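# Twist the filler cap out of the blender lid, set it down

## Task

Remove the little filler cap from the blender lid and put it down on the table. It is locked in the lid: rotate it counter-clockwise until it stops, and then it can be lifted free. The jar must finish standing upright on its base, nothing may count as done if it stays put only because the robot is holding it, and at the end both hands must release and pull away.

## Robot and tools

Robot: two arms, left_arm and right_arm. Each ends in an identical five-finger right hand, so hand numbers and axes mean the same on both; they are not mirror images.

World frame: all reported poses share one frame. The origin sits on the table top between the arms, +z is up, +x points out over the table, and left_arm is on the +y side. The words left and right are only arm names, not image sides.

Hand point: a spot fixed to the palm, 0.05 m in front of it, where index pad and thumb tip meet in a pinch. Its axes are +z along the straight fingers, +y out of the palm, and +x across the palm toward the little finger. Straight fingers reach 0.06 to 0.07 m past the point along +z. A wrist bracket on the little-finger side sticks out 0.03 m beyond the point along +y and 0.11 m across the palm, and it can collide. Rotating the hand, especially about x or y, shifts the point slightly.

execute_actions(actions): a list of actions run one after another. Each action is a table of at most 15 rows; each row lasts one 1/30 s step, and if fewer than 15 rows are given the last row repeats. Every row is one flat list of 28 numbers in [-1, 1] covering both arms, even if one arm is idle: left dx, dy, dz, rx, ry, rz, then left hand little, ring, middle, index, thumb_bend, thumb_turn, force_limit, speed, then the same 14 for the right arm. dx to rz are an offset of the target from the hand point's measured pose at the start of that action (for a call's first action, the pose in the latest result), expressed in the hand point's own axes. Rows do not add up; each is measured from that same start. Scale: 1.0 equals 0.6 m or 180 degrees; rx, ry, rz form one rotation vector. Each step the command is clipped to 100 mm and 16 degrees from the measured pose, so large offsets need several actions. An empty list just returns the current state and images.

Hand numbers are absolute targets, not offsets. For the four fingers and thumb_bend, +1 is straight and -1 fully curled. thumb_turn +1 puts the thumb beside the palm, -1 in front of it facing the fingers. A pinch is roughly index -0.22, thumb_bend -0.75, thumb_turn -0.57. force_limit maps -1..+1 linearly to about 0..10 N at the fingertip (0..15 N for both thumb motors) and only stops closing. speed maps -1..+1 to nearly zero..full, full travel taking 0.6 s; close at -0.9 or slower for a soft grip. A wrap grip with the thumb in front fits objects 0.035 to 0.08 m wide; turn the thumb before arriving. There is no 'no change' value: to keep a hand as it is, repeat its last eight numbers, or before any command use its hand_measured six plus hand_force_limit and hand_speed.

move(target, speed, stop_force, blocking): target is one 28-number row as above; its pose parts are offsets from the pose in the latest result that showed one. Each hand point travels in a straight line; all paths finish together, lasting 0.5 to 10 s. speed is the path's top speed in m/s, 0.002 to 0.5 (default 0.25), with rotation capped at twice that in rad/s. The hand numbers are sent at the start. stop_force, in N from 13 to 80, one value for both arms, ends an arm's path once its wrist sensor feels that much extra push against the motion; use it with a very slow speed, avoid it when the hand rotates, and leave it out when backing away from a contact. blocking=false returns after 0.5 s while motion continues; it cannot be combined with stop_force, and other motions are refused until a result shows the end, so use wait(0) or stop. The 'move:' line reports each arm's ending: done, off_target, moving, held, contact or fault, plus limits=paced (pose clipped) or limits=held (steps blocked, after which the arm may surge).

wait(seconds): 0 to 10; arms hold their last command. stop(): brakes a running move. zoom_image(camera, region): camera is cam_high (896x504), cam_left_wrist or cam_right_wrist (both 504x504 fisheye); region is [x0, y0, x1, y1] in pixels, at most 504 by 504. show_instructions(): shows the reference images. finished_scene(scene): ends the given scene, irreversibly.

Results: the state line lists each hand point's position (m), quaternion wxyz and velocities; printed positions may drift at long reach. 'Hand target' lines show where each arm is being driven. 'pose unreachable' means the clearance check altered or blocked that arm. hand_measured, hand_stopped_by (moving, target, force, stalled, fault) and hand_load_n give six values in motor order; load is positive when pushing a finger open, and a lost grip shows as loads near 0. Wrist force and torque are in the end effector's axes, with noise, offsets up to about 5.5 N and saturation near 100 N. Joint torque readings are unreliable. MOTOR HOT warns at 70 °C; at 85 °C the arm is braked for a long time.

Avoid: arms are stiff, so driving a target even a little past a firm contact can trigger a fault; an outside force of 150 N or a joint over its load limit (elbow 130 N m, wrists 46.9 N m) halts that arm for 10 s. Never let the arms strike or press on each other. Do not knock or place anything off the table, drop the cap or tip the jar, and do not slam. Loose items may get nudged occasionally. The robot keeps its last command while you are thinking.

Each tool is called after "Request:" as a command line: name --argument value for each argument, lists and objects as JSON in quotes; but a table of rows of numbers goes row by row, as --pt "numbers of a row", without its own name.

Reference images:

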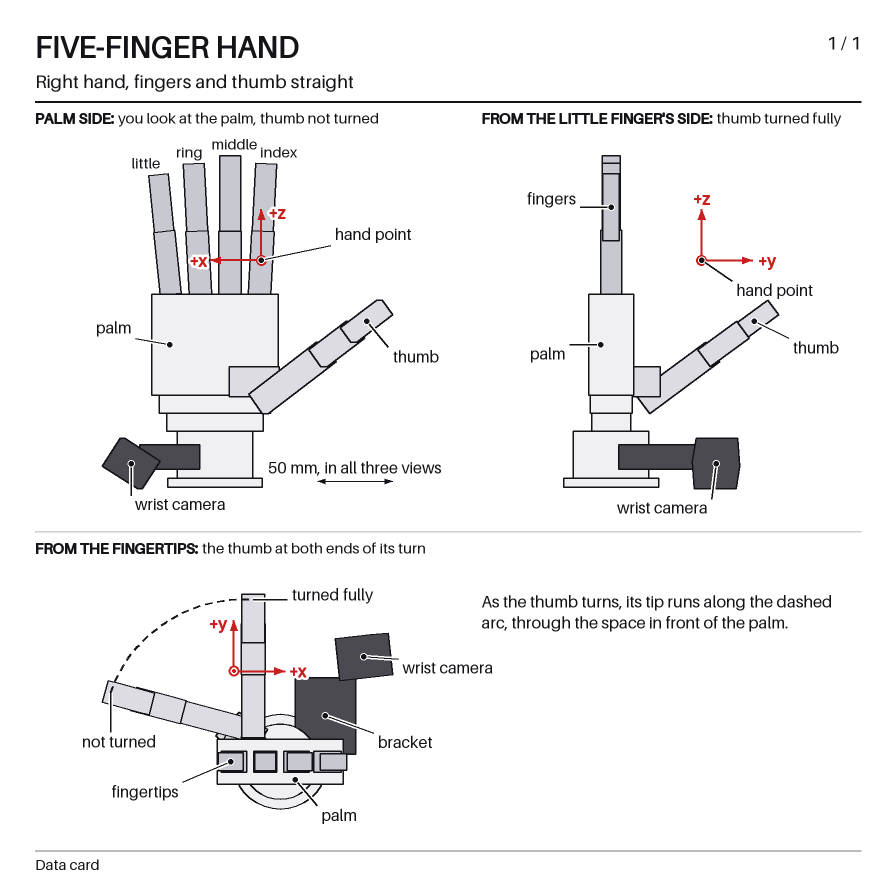

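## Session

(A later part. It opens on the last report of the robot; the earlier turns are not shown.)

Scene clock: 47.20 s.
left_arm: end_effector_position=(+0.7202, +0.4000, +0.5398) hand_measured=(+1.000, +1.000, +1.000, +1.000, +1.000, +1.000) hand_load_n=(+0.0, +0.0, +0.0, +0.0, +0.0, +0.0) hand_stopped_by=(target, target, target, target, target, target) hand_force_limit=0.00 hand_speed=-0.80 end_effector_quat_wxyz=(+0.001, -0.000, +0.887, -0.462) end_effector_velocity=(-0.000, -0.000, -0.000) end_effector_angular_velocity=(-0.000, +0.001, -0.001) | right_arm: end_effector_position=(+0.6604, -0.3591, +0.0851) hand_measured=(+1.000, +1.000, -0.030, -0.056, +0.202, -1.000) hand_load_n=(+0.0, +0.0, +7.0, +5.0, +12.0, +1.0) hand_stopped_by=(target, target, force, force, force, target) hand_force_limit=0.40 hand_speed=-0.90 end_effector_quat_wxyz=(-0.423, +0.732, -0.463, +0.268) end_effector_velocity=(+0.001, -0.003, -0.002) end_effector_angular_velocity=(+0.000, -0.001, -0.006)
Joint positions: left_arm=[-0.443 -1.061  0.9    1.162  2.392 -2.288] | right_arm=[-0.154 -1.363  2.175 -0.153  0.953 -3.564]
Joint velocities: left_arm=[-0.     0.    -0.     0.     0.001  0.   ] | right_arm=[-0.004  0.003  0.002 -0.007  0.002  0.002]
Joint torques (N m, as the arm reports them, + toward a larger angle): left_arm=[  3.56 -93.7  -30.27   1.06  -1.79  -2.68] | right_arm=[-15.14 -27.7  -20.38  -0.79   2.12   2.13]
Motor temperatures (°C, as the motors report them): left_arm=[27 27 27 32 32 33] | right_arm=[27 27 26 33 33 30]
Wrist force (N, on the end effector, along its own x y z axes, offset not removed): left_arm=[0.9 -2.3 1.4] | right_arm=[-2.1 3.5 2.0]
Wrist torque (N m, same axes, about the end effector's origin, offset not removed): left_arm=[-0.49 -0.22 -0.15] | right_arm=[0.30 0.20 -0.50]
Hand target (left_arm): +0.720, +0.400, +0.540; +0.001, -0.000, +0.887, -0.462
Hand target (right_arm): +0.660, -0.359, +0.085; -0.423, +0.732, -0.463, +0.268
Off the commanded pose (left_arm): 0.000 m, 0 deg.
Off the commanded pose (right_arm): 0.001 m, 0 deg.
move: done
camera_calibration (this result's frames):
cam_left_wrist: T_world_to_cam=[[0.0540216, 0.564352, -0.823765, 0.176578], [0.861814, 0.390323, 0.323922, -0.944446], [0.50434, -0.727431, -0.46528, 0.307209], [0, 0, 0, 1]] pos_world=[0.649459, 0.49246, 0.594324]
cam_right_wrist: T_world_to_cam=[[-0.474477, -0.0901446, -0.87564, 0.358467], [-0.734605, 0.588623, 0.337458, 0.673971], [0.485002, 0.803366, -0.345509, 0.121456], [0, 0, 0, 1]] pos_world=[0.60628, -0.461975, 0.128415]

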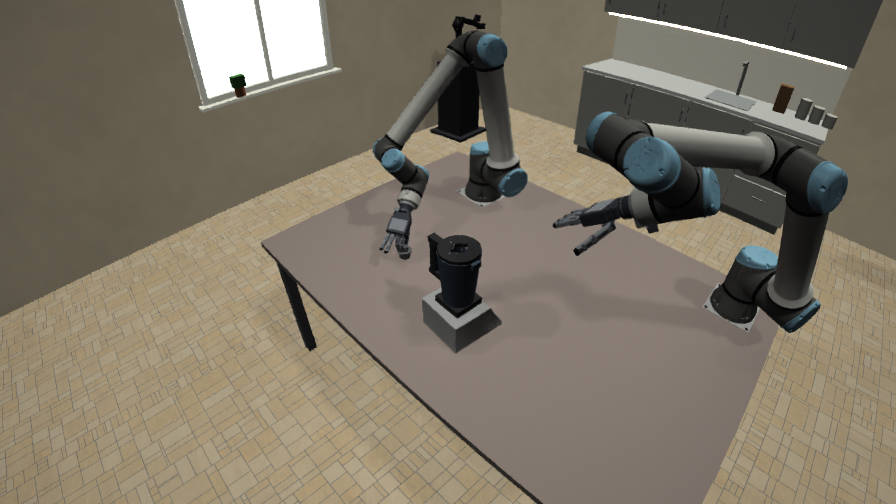

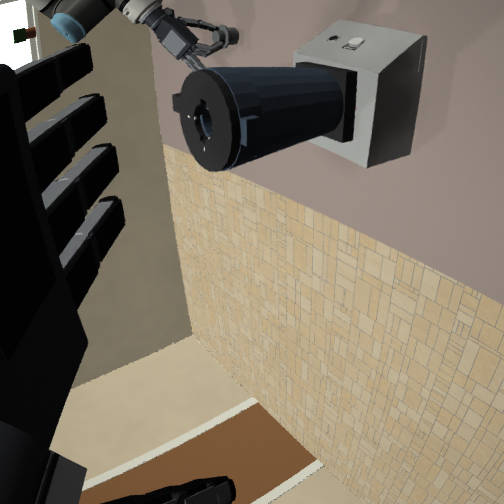

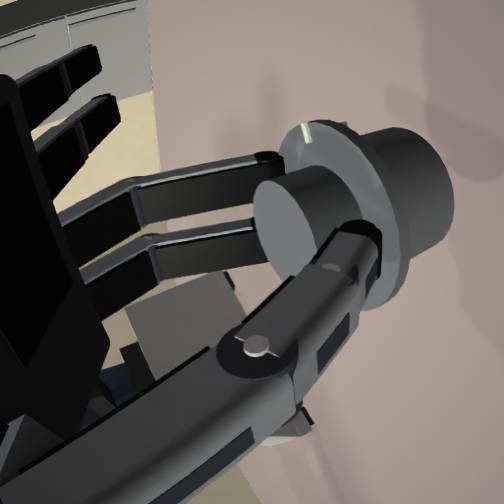

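Request:
move --target '[0,0,0,0,0,0, 1,1,1,1,1,1,0,-0.8, 0,0.0606,0.035,0,0,0, 1,1,-0.3,-0.3,-0.1,-1,0.4,-0.9]' --speed 0.015 --stop_force 13

Scene clock: 49.77 s.
left_arm: end_effector_position=(+0.7202, +0.4000, +0.5398) hand_measured=(+1.000, +1.000, +1.000, +1.000, +1.000, +1.000) hand_load_n=(+0.0, +0.0, +0.0, +0.0, +0.0, +0.0) hand_stopped_by=(target, target, target, target, target, target) hand_force_limit=0.00 hand_speed=-0.80 end_effector_quat_wxyz=(+0.001, -0.000, +0.887, -0.462) end_effector_velocity=(+0.000, -0.000, +0.000) end_effector_angular_velocity=(+0.000, -0.000, -0.000) | right_arm: end_effector_position=(+0.6603, -0.3590, +0.0542) hand_measured=(+1.000, +1.000, -0.030, -0.056, +0.202, -1.000) hand_load_n=(+0.0, +0.0, +7.0, +6.0, +11.0, +0.5) hand_stopped_by=(target, target, force, force, force, target) hand_force_limit=0.40 hand_speed=-0.90 end_effector_quat_wxyz=(-0.423, +0.732, -0.463, +0.267) end_effector_velocity=(-0.000, +0.001, +0.005) end_effector_angular_velocity=(+0.001, +0.001, +0.001)
Joint positions: left_arm=[-0.443 -1.061  0.9    1.162  2.392 -2.288] | right_arm=[-0.154 -1.317  2.193 -0.217  0.953 -3.564]
Joint velocities: left_arm=[ 0.  0. -0.  0. -0.  0.] | right_arm=[ 0.001 -0.007 -0.003  0.012 -0.     0.   ]
Joint torques (N m, as the arm reports them, + toward a larger angle): left_arm=[  4.79 -93.1  -30.72   0.76  -1.67  -2.68] | right_arm=[ 11.49 -67.39 -31.56   3.45   2.31  -1.29]
Motor temperatures (°C, as the motors report them): left_arm=[27 27 27 32 32 33] | right_arm=[27 27 26 33 33 30]
Wrist force (N, on the end effector, along its own x y z axes, offset not removed): left_arm=[0.0 -4.2 1.3] | right_arm=[-1.1 0.6 2.7]
Wrist torque (N m, same axes, about the end effector's origin, offset not removed): left_arm=[-0.81 -0.12 -0.22] | right_arm=[0.13 0.05 -0.55]
Hand target (left_arm): +0.720, +0.400, +0.540; +0.001, -0.000, +0.887, -0.462
Hand target (right_arm): +0.661, -0.359, +0.055; -0.423, +0.732, -0.463, +0.268
Off the commanded pose (left_arm): 0.000 m, 0 deg.
Off the commanded pose (right_arm): 0.011 m, 0 deg.
move: contact (right_arm)
camera_calibration (this result's frames):
cam_left_wrist: T_world_to_cam=[[0.0540217, 0.564352, -0.823765, 0.176578], [0.861813, 0.390323, 0.323922, -0.944446], [0.50434, -0.727431, -0.46528, 0.307209], [0, 0, 0, 1]] pos_world=[0.649459, 0.49246, 0.594325]
cam_right_wrist: T_world_to_cam=[[-0.47471, -0.0900687, -0.875521, 0.331593], [-0.734496, 0.588625, 0.337692, 0.684198], [0.484939, 0.803373, -0.345582, 0.110837], [0, 0, 0, 1]] pos_world=[0.606202, -0.461914, 0.0975722]

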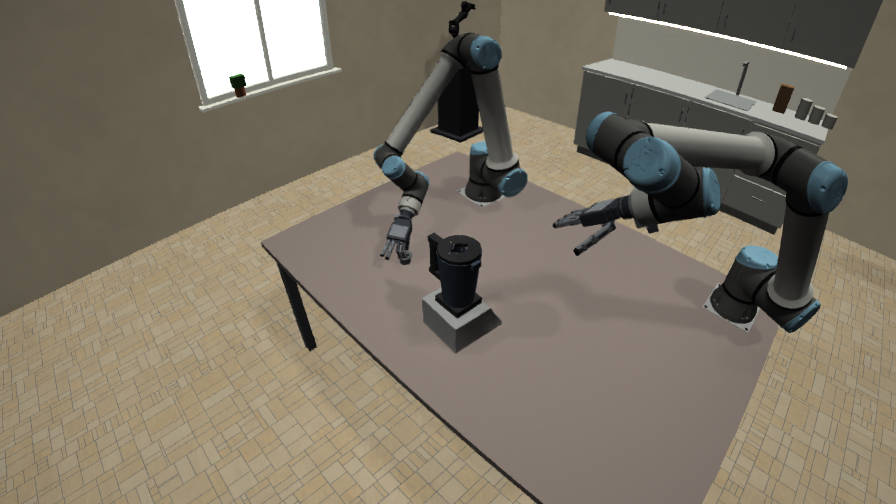

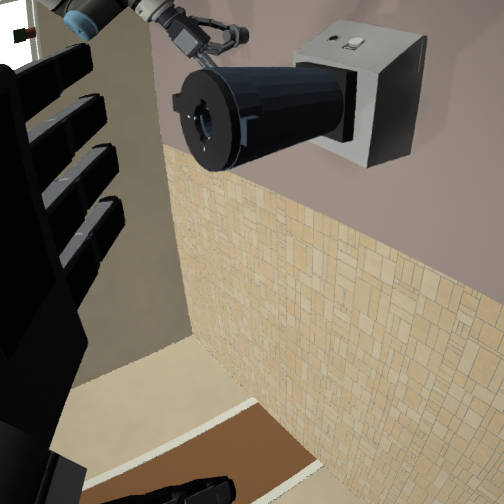

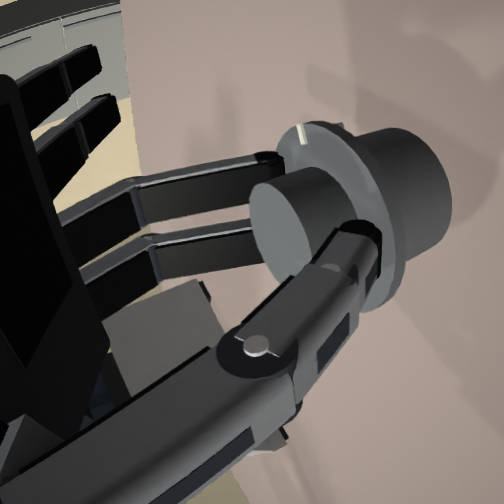

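Request:
move --target '[0,0,0,0,0,0, 1,1,1,1,1,1,0,-0.8, 0,-0.0007,-0.0004,0,0,0, 1,1,0.08,0.06,0.3,-1,0.4,-0.6]' --speed 0.01

Request:
move --target '[0,0,0,0,0,0, 1,1,1,1,1,1,0,-0.8, 0,-0.0722,-0.0417,0,0,0, 1,1,0.08,0.06,0.3,-1,0.4,-0.6]' --speed 0.1

Scene clock: 50.63 s.
left_arm: end_effector_position=(+0.7202, +0.4000, +0.5398) hand_measured=(+1.000, +1.000, +1.000, +1.000, +1.000, +1.000) hand_load_n=(+0.0, +0.0, +0.0, +0.0, +0.0, +0.0) hand_stopped_by=(target, target, target, target, target, target) hand_force_limit=0.00 hand_speed=-0.80 end_effector_quat_wxyz=(+0.001, -0.000, +0.887, -0.462) end_effector_velocity=(+0.000, +0.000, +0.001) end_effector_angular_velocity=(+0.001, -0.002, +0.000) | right_arm: end_effector_position=(+0.6604, -0.3590, +0.0548) hand_measured=(+1.000, +1.000, +0.080, +0.060, +0.300, -1.000) hand_load_n=(+0.0, +0.0, +0.0, +0.0, +0.0, +0.0) hand_stopped_by=(target, target, target, target, target, target) hand_force_limit=0.40 hand_speed=-0.60 end_effector_quat_wxyz=(-0.423, +0.732, -0.463, +0.267) end_effector_velocity=(-0.001, -0.000, -0.001) end_effector_angular_velocity=(+0.001, +0.002, -0.001)
Joint positions: left_arm=[-0.443 -1.061  0.9    1.162  2.392 -2.288] | right_arm=[-0.154 -1.317  2.192 -0.216  0.953 -3.564]
Joint velocities: left_arm=[ 0.    -0.001 -0.     0.    -0.001  0.001] | right_arm=[-0.     0.001  0.001  0.     0.     0.   ]
Joint torques (N m, as the arm reports them, + toward a larger angle): left_arm=[  2.34 -91.61 -30.38   0.74  -2.    -2.82] | right_arm=[ 11.59 -26.79 -16.7   -0.73   1.84  -0.65]
Motor temperatures (°C, as the motors report them): left_arm=[27 27 27 32 32 33] | right_arm=[27 27 26 33 33 30]
Wrist force (N, on the end effector, along its own x y z axes, offset not removed): left_arm=[-0.1 -3.8 1.2] | right_arm=[0.3 2.3 0.9]
Wrist torque (N m, same axes, about the end effector's origin, offset not removed): left_arm=[-0.76 -0.02 -0.24] | right_arm=[0.61 -0.16 -0.41]
Hand target (left_arm): +0.720, +0.400, +0.540; +0.001, -0.000, +0.887, -0.462
Hand target (right_arm): +0.660, -0.359, +0.055; -0.423, +0.732, -0.463, +0.267
Off the commanded pose (left_arm): 0.000 m, 0 deg.
Off the commanded pose (right_arm): 0.000 m, 0 deg.
move: done
camera_calibration (this result's frames):
cam_left_wrist: T_world_to_cam=[[0.0540218, 0.564352, -0.823765, 0.176578], [0.861813, 0.390323, 0.323922, -0.944446], [0.50434, -0.727431, -0.46528, 0.307209], [0, 0, 0, 1]] pos_world=[0.649459, 0.49246, 0.594324]
cam_right_wrist: T_world_to_cam=[[-0.474646, -0.0900889, -0.875554, 0.332018], [-0.734519, 0.588637, 0.337622, 0.684071], [0.484967, 0.803362, -0.345566, 0.110989], [0, 0, 0, 1]] pos_world=[0.606228, -0.461923, 0.0980959]

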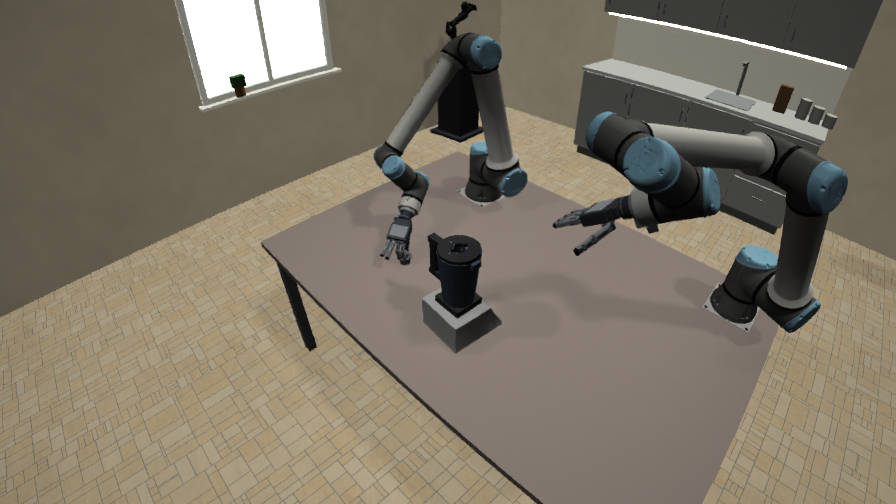

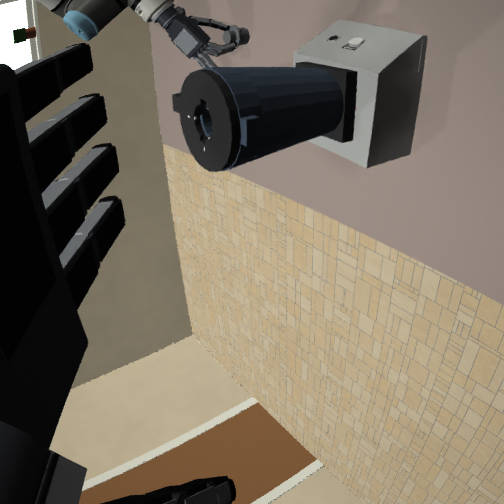

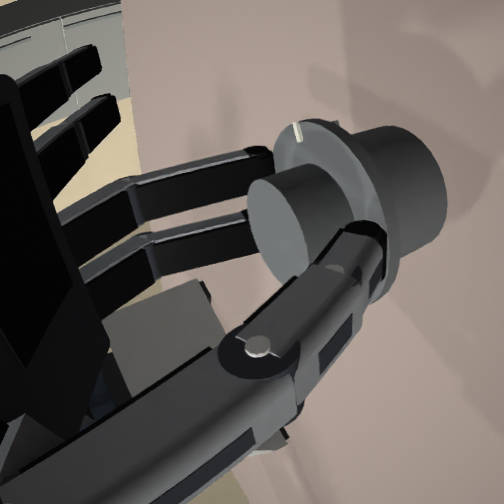

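Scene clock: 51.67 s.
left_arm: end_effector_position=(+0.7202, +0.4000, +0.5398) hand_measured=(+1.000, +1.000, +1.000, +1.000, +1.000, +1.000) hand_load_n=(+0.0, +0.0, +0.0, +0.0, +0.0, +0.0) hand_stopped_by=(target, target, target, target, target, target) hand_force_limit=0.00 hand_speed=-0.80 end_effector_quat_wxyz=(+0.001, -0.000, +0.887, -0.462) end_effector_velocity=(-0.000, -0.000, +0.000) end_effector_angular_velocity=(-0.001, -0.002, -0.001) | right_arm: end_effector_position=(+0.6603, -0.3591, +0.1044) hand_measured=(+1.000, +1.000, +0.080, +0.060, +0.300, -1.000) hand_load_n=(+0.0, +0.0, +0.0, +0.0, +0.0, +0.0) hand_stopped_by=(target, target, target, target, target, target) hand_force_limit=0.40 hand_speed=-0.60 end_effector_quat_wxyz=(-0.423, +0.732, -0.463, +0.267) end_effector_velocity=(-0.001, -0.001, +0.003) end_effector_angular_velocity=(-0.001, +0.001, +0.000)
Joint positions: left_arm=[-0.443 -1.061  0.9    1.162  2.392 -2.288] | right_arm=[-0.154 -1.39   2.162 -0.112  0.953 -3.564]
Joint velocities: left_arm=[-0.    -0.    -0.    -0.     0.001  0.001] | right_arm=[-0.001 -0.004 -0.001  0.007 -0.001 -0.002]
Joint torques (N m, as the arm reports them, + toward a larger angle): left_arm=[  2.88 -92.68 -31.07   0.76  -2.11  -2.75] | right_arm=[-15.99 -61.15 -35.11   3.55  -3.26  -2.57]
Motor temperatures (°C, as the motors report them): left_arm=[27 27 27 32 32 33] | right_arm=[27 27 26 33 33 30]
Wrist force (N, on the end effector, along its own x y z axes, offset not removed): left_arm=[-0.1 -5.0 0.5] | right_arm=[0.7 2.3 0.9]
Wrist torque (N m, same axes, about the end effector's origin, offset not removed): left_arm=[-0.90 -0.07 -0.16] | right_arm=[0.17 -0.24 -0.33]
Hand target (left_arm): +0.720, +0.400, +0.540; +0.001, -0.000, +0.887, -0.462
Hand target (right_arm): +0.660, -0.359, +0.105; -0.423, +0.732, -0.463, +0.267
Off the commanded pose (left_arm): 0.000 m, 0 deg.
Off the commanded pose (right_arm): 0.000 m, 0 deg.
move: done
camera_calibration (this result's frames):
cam_left_wrist: T_world_to_cam=[[0.0540219, 0.564352, -0.823765, 0.176578], [0.861813, 0.390323, 0.323922, -0.944446], [0.50434, -0.727431, -0.46528, 0.307209], [0, 0, 0, 1]] pos_world=[0.649459, 0.49246, 0.594325]
cam_right_wrist: T_world_to_cam=[[-0.474639, -0.0901025, -0.875557, 0.37541], [-0.734468, 0.588731, 0.337569, 0.667338], [0.485052, 0.803291, -0.345612, 0.128142], [0, 0, 0, 1]] pos_world=[0.606166, -0.461993, 0.147708]

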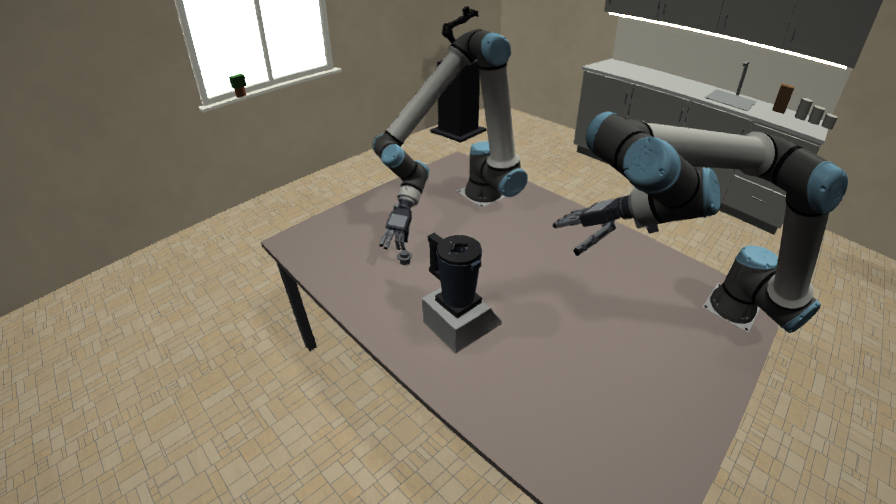

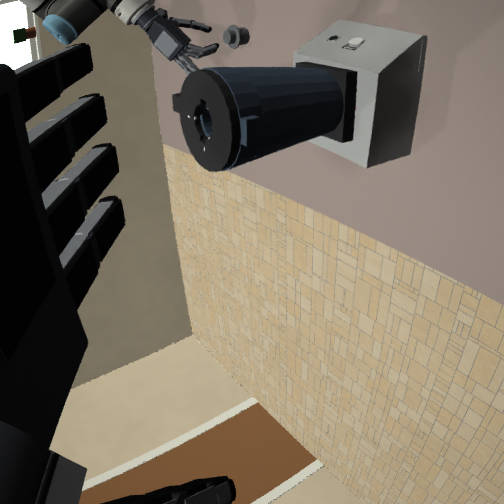

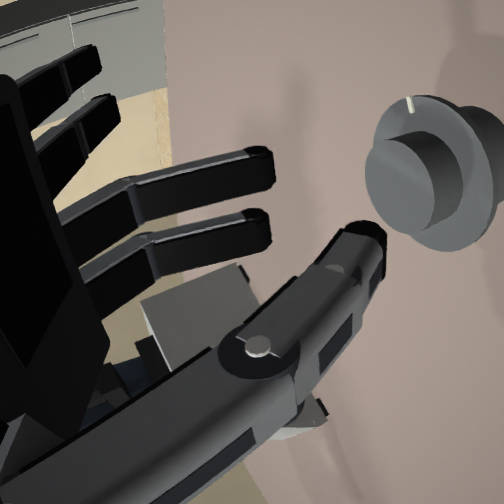

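Request:
execute_actions --actions '[]'

Scene clock: 52.07 s.
left_arm: end_effector_position=(+0.7202, +0.4000, +0.5398) hand_measured=(+1.000, +1.000, +1.000, +1.000, +1.000, +1.000) hand_load_n=(+0.0, +0.0, +0.0, +0.0, +0.0, +0.0) hand_stopped_by=(target, target, target, target, target, target) hand_force_limit=0.00 hand_speed=-0.80 end_effector_quat_wxyz=(+0.001, -0.000, +0.887, -0.462) end_effector_velocity=(-0.000, -0.000, -0.000) end_effector_angular_velocity=(-0.000, +0.001, +0.000) | right_arm: end_effector_position=(+0.6603, -0.3591, +0.1047) hand_measured=(+1.000, +1.000, +0.080, +0.060, +0.300, -1.000) hand_load_n=(+0.0, +0.0, +0.0, +0.0, +0.0, +0.0) hand_stopped_by=(target, target, target, target, target, target) hand_force_limit=0.40 hand_speed=-0.60 end_effector_quat_wxyz=(-0.423, +0.732, -0.463, +0.267) end_effector_velocity=(+0.001, +0.001, +0.001) end_effector_angular_velocity=(-0.001, -0.001, +0.003)
Joint positions: left_arm=[-0.443 -1.061  0.9    1.162  2.392 -2.288] | right_arm=[-0.154 -1.39   2.161 -0.112  0.953 -3.564]
Joint velocities: left_arm=[-0.     0.     0.     0.     0.    -0.001] | right_arm=[ 0.002 -0.    -0.002  0.001 -0.    -0.   ]
Joint torques (N m, as the arm reports them, + toward a larger angle): left_arm=[  4.11 -92.83 -29.97   0.66  -1.97  -2.55] | right_arm=[-16.14 -62.28 -34.99   3.31  -3.39  -2.27]
Motor temperatures (°C, as the motors report them): left_arm=[27 27 27 32 32 33] | right_arm=[27 27 26 33 33 30]
Wrist force (N, on the end effector, along its own x y z axes, offset not removed): left_arm=[-0.6 -4.8 1.8] | right_arm=[0.5 3.8 2.1]
Wrist torque (N m, same axes, about the end effector's origin, offset not removed): left_arm=[-0.88 0.02 -0.28] | right_arm=[0.37 -0.20 -0.33]
Hand target (left_arm): +0.720, +0.400, +0.540; +0.001, -0.000, +0.887, -0.462
Hand target (right_arm): +0.660, -0.359, +0.105; -0.423, +0.732, -0.463, +0.267
Off the commanded pose (left_arm): 0.000 m, 0 deg.
Off the commanded pose (right_arm): 0.000 m, 0 deg.
camera_calibration (this result's frames):
cam_left_wrist: T_world_to_cam=[[0.0540215, 0.564352, -0.823765, 0.176578], [0.861813, 0.390323, 0.323922, -0.944446], [0.50434, -0.727431, -0.46528, 0.30721], [0, 0, 0, 1]] pos_world=[0.649459, 0.49246, 0.594324]
cam_right_wrist: T_world_to_cam=[[-0.474642, -0.0900871, -0.875556, 0.375738], [-0.734518, 0.58864, 0.337619, 0.667201], [0.484972, 0.80336, -0.345564, 0.128351], [0, 0, 0, 1]] pos_world=[0.606166, -0.462004, 0.148074]

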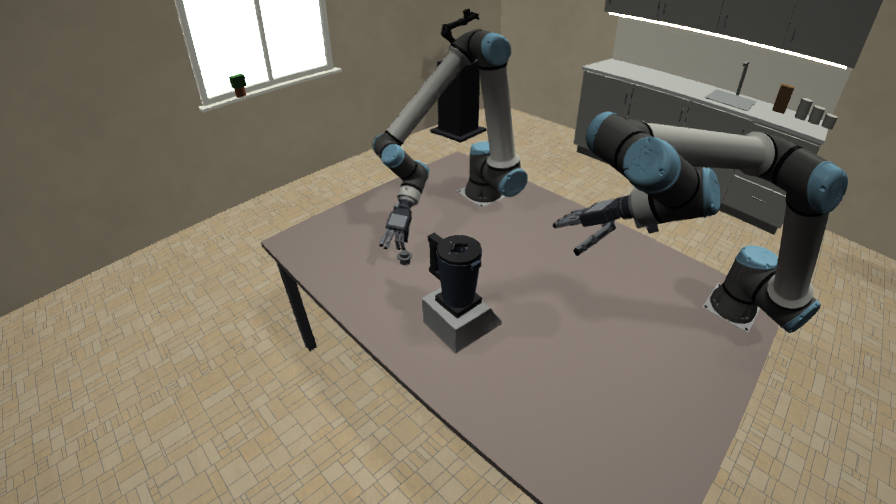

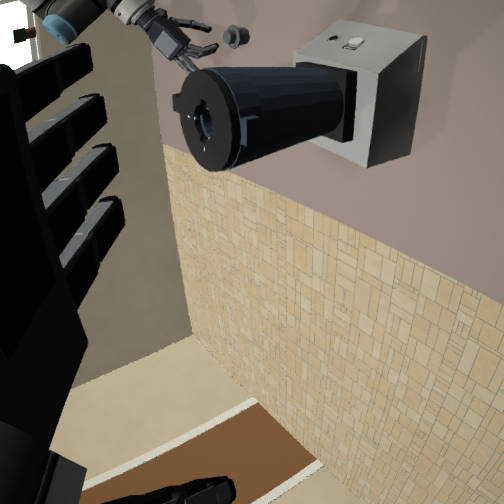

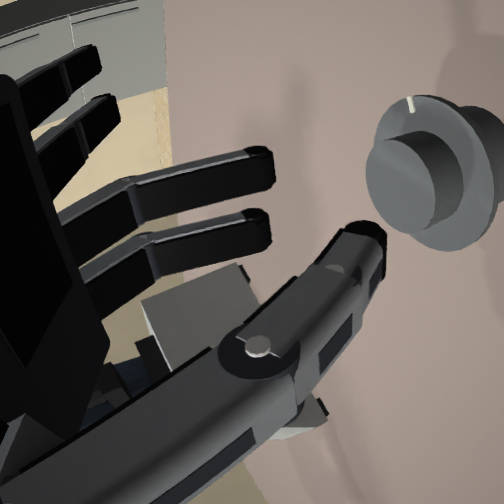

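Request:
move --target '[0,0,0,0,0,0,1,1,1,1,1,1,0,-0.8, 0.05,-0.18,-0.26,0,0,0,1,1,0.08,0.06,0.3,-1,0.4,-0.6]' --speed 0.3

Scene clock: 53.57 s.
left_arm: end_effector_position=(+0.7202, +0.4000, +0.5398) hand_measured=(+1.000, +1.000, +1.000, +1.000, +1.000, +1.000) hand_load_n=(+0.0, +0.0, +0.0, +0.0, +0.0, +0.0) hand_stopped_by=(target, target, target, target, target, target) hand_force_limit=0.00 hand_speed=-0.80 end_effector_quat_wxyz=(+0.001, -0.000, +0.887, -0.462) end_effector_velocity=(+0.000, +0.000, -0.000) end_effector_angular_velocity=(+0.000, -0.001, +0.000) | right_arm: end_effector_position=(+0.5999, -0.4210, +0.2757) hand_measured=(+1.000, +1.000, +0.080, +0.060, +0.300, -1.000) hand_load_n=(+0.0, +0.0, +0.0, +0.0, +0.0, +0.0) hand_stopped_by=(target, target, target, target, target, target) hand_force_limit=0.40 hand_speed=-0.60 end_effector_quat_wxyz=(-0.423, +0.732, -0.463, +0.267) end_effector_velocity=(-0.001, -0.001, +0.002) end_effector_angular_velocity=(+0.000, +0.000, +0.003)
Joint positions: left_arm=[-0.443 -1.061  0.9    1.162  2.392 -2.288] | right_arm=[-0.348 -1.66   2.099  0.326  0.806 -3.729]
Joint velocities: left_arm=[ 0.     0.     0.    -0.    -0.001  0.   ] | right_arm=[-0.004 -0.002 -0.001  0.008 -0.005 -0.007]
Joint torques (N m, as the arm reports them, + toward a larger angle): left_arm=[  2.63 -93.79 -29.9    0.64  -1.77  -2.74] | right_arm=[-16.58 -47.53 -42.5    3.64  -3.56  -2.24]
Motor temperatures (°C, as the motors report them): left_arm=[27 27 27 32 32 33] | right_arm=[27 27 26 33 33 30]
Wrist force (N, on the end effector, along its own x y z axes, offset not removed): left_arm=[0.3 -4.2 2.0] | right_arm=[0.1 4.2 2.7]
Wrist torque (N m, same axes, about the end effector's origin, offset not removed): left_arm=[-0.87 -0.15 -0.20] | right_arm=[0.41 -0.08 -0.28]
Hand target (left_arm): +0.720, +0.400, +0.540; +0.001, -0.000, +0.887, -0.462
Hand target (right_arm): +0.600, -0.421, +0.276; -0.423, +0.732, -0.463, +0.267
Off the commanded pose (left_arm): 0.000 m, 0 deg.
Off the commanded pose (right_arm): 0.001 m, 0 deg.
move: done
camera_calibration (this result's frames):
cam_left_wrist: T_world_to_cam=[[0.0540216, 0.564352, -0.823765, 0.176578], [0.861814, 0.390323, 0.323922, -0.944446], [0.50434, -0.727431, -0.46528, 0.30721], [0, 0, 0, 1]] pos_world=[0.649459, 0.49246, 0.594324]
cam_right_wrist: T_world_to_cam=[[-0.474618, -0.0899023, -0.875588, 0.49129], [-0.734483, 0.588642, 0.337691, 0.601531], [0.485049, 0.803379, -0.345412, 0.266352], [0, 0, 0, 1]] pos_world=[0.545795, -0.5239, 0.319037]

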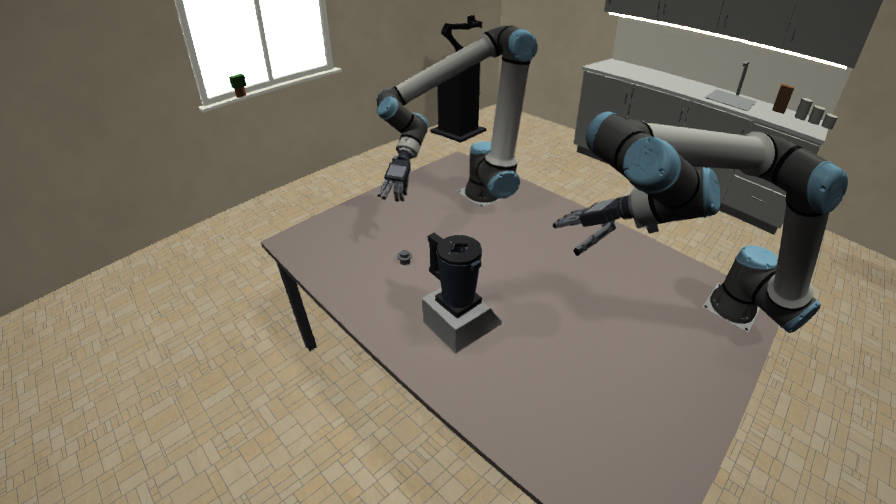

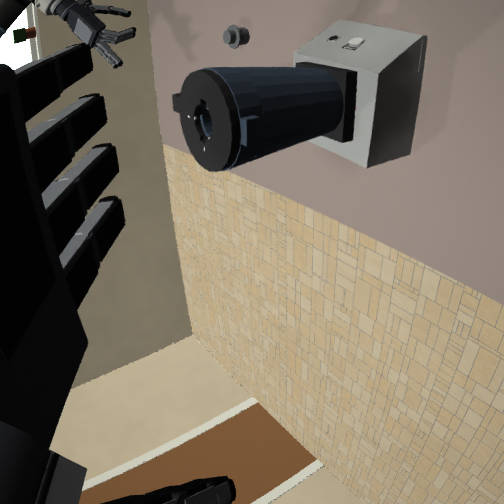

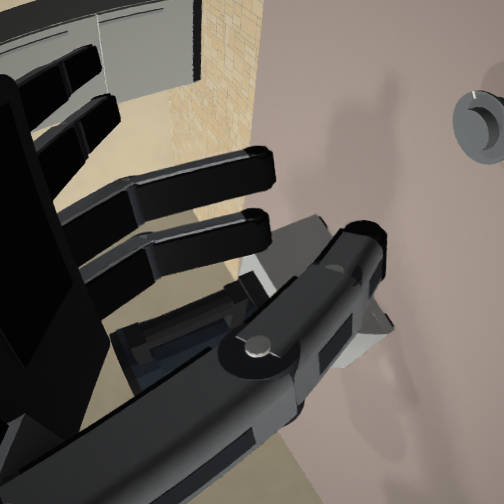

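The cap is on the table, the jar is on its base, and both hands are clear.

Request:
finished_scene --scene 1

The scene is finished: the task was done.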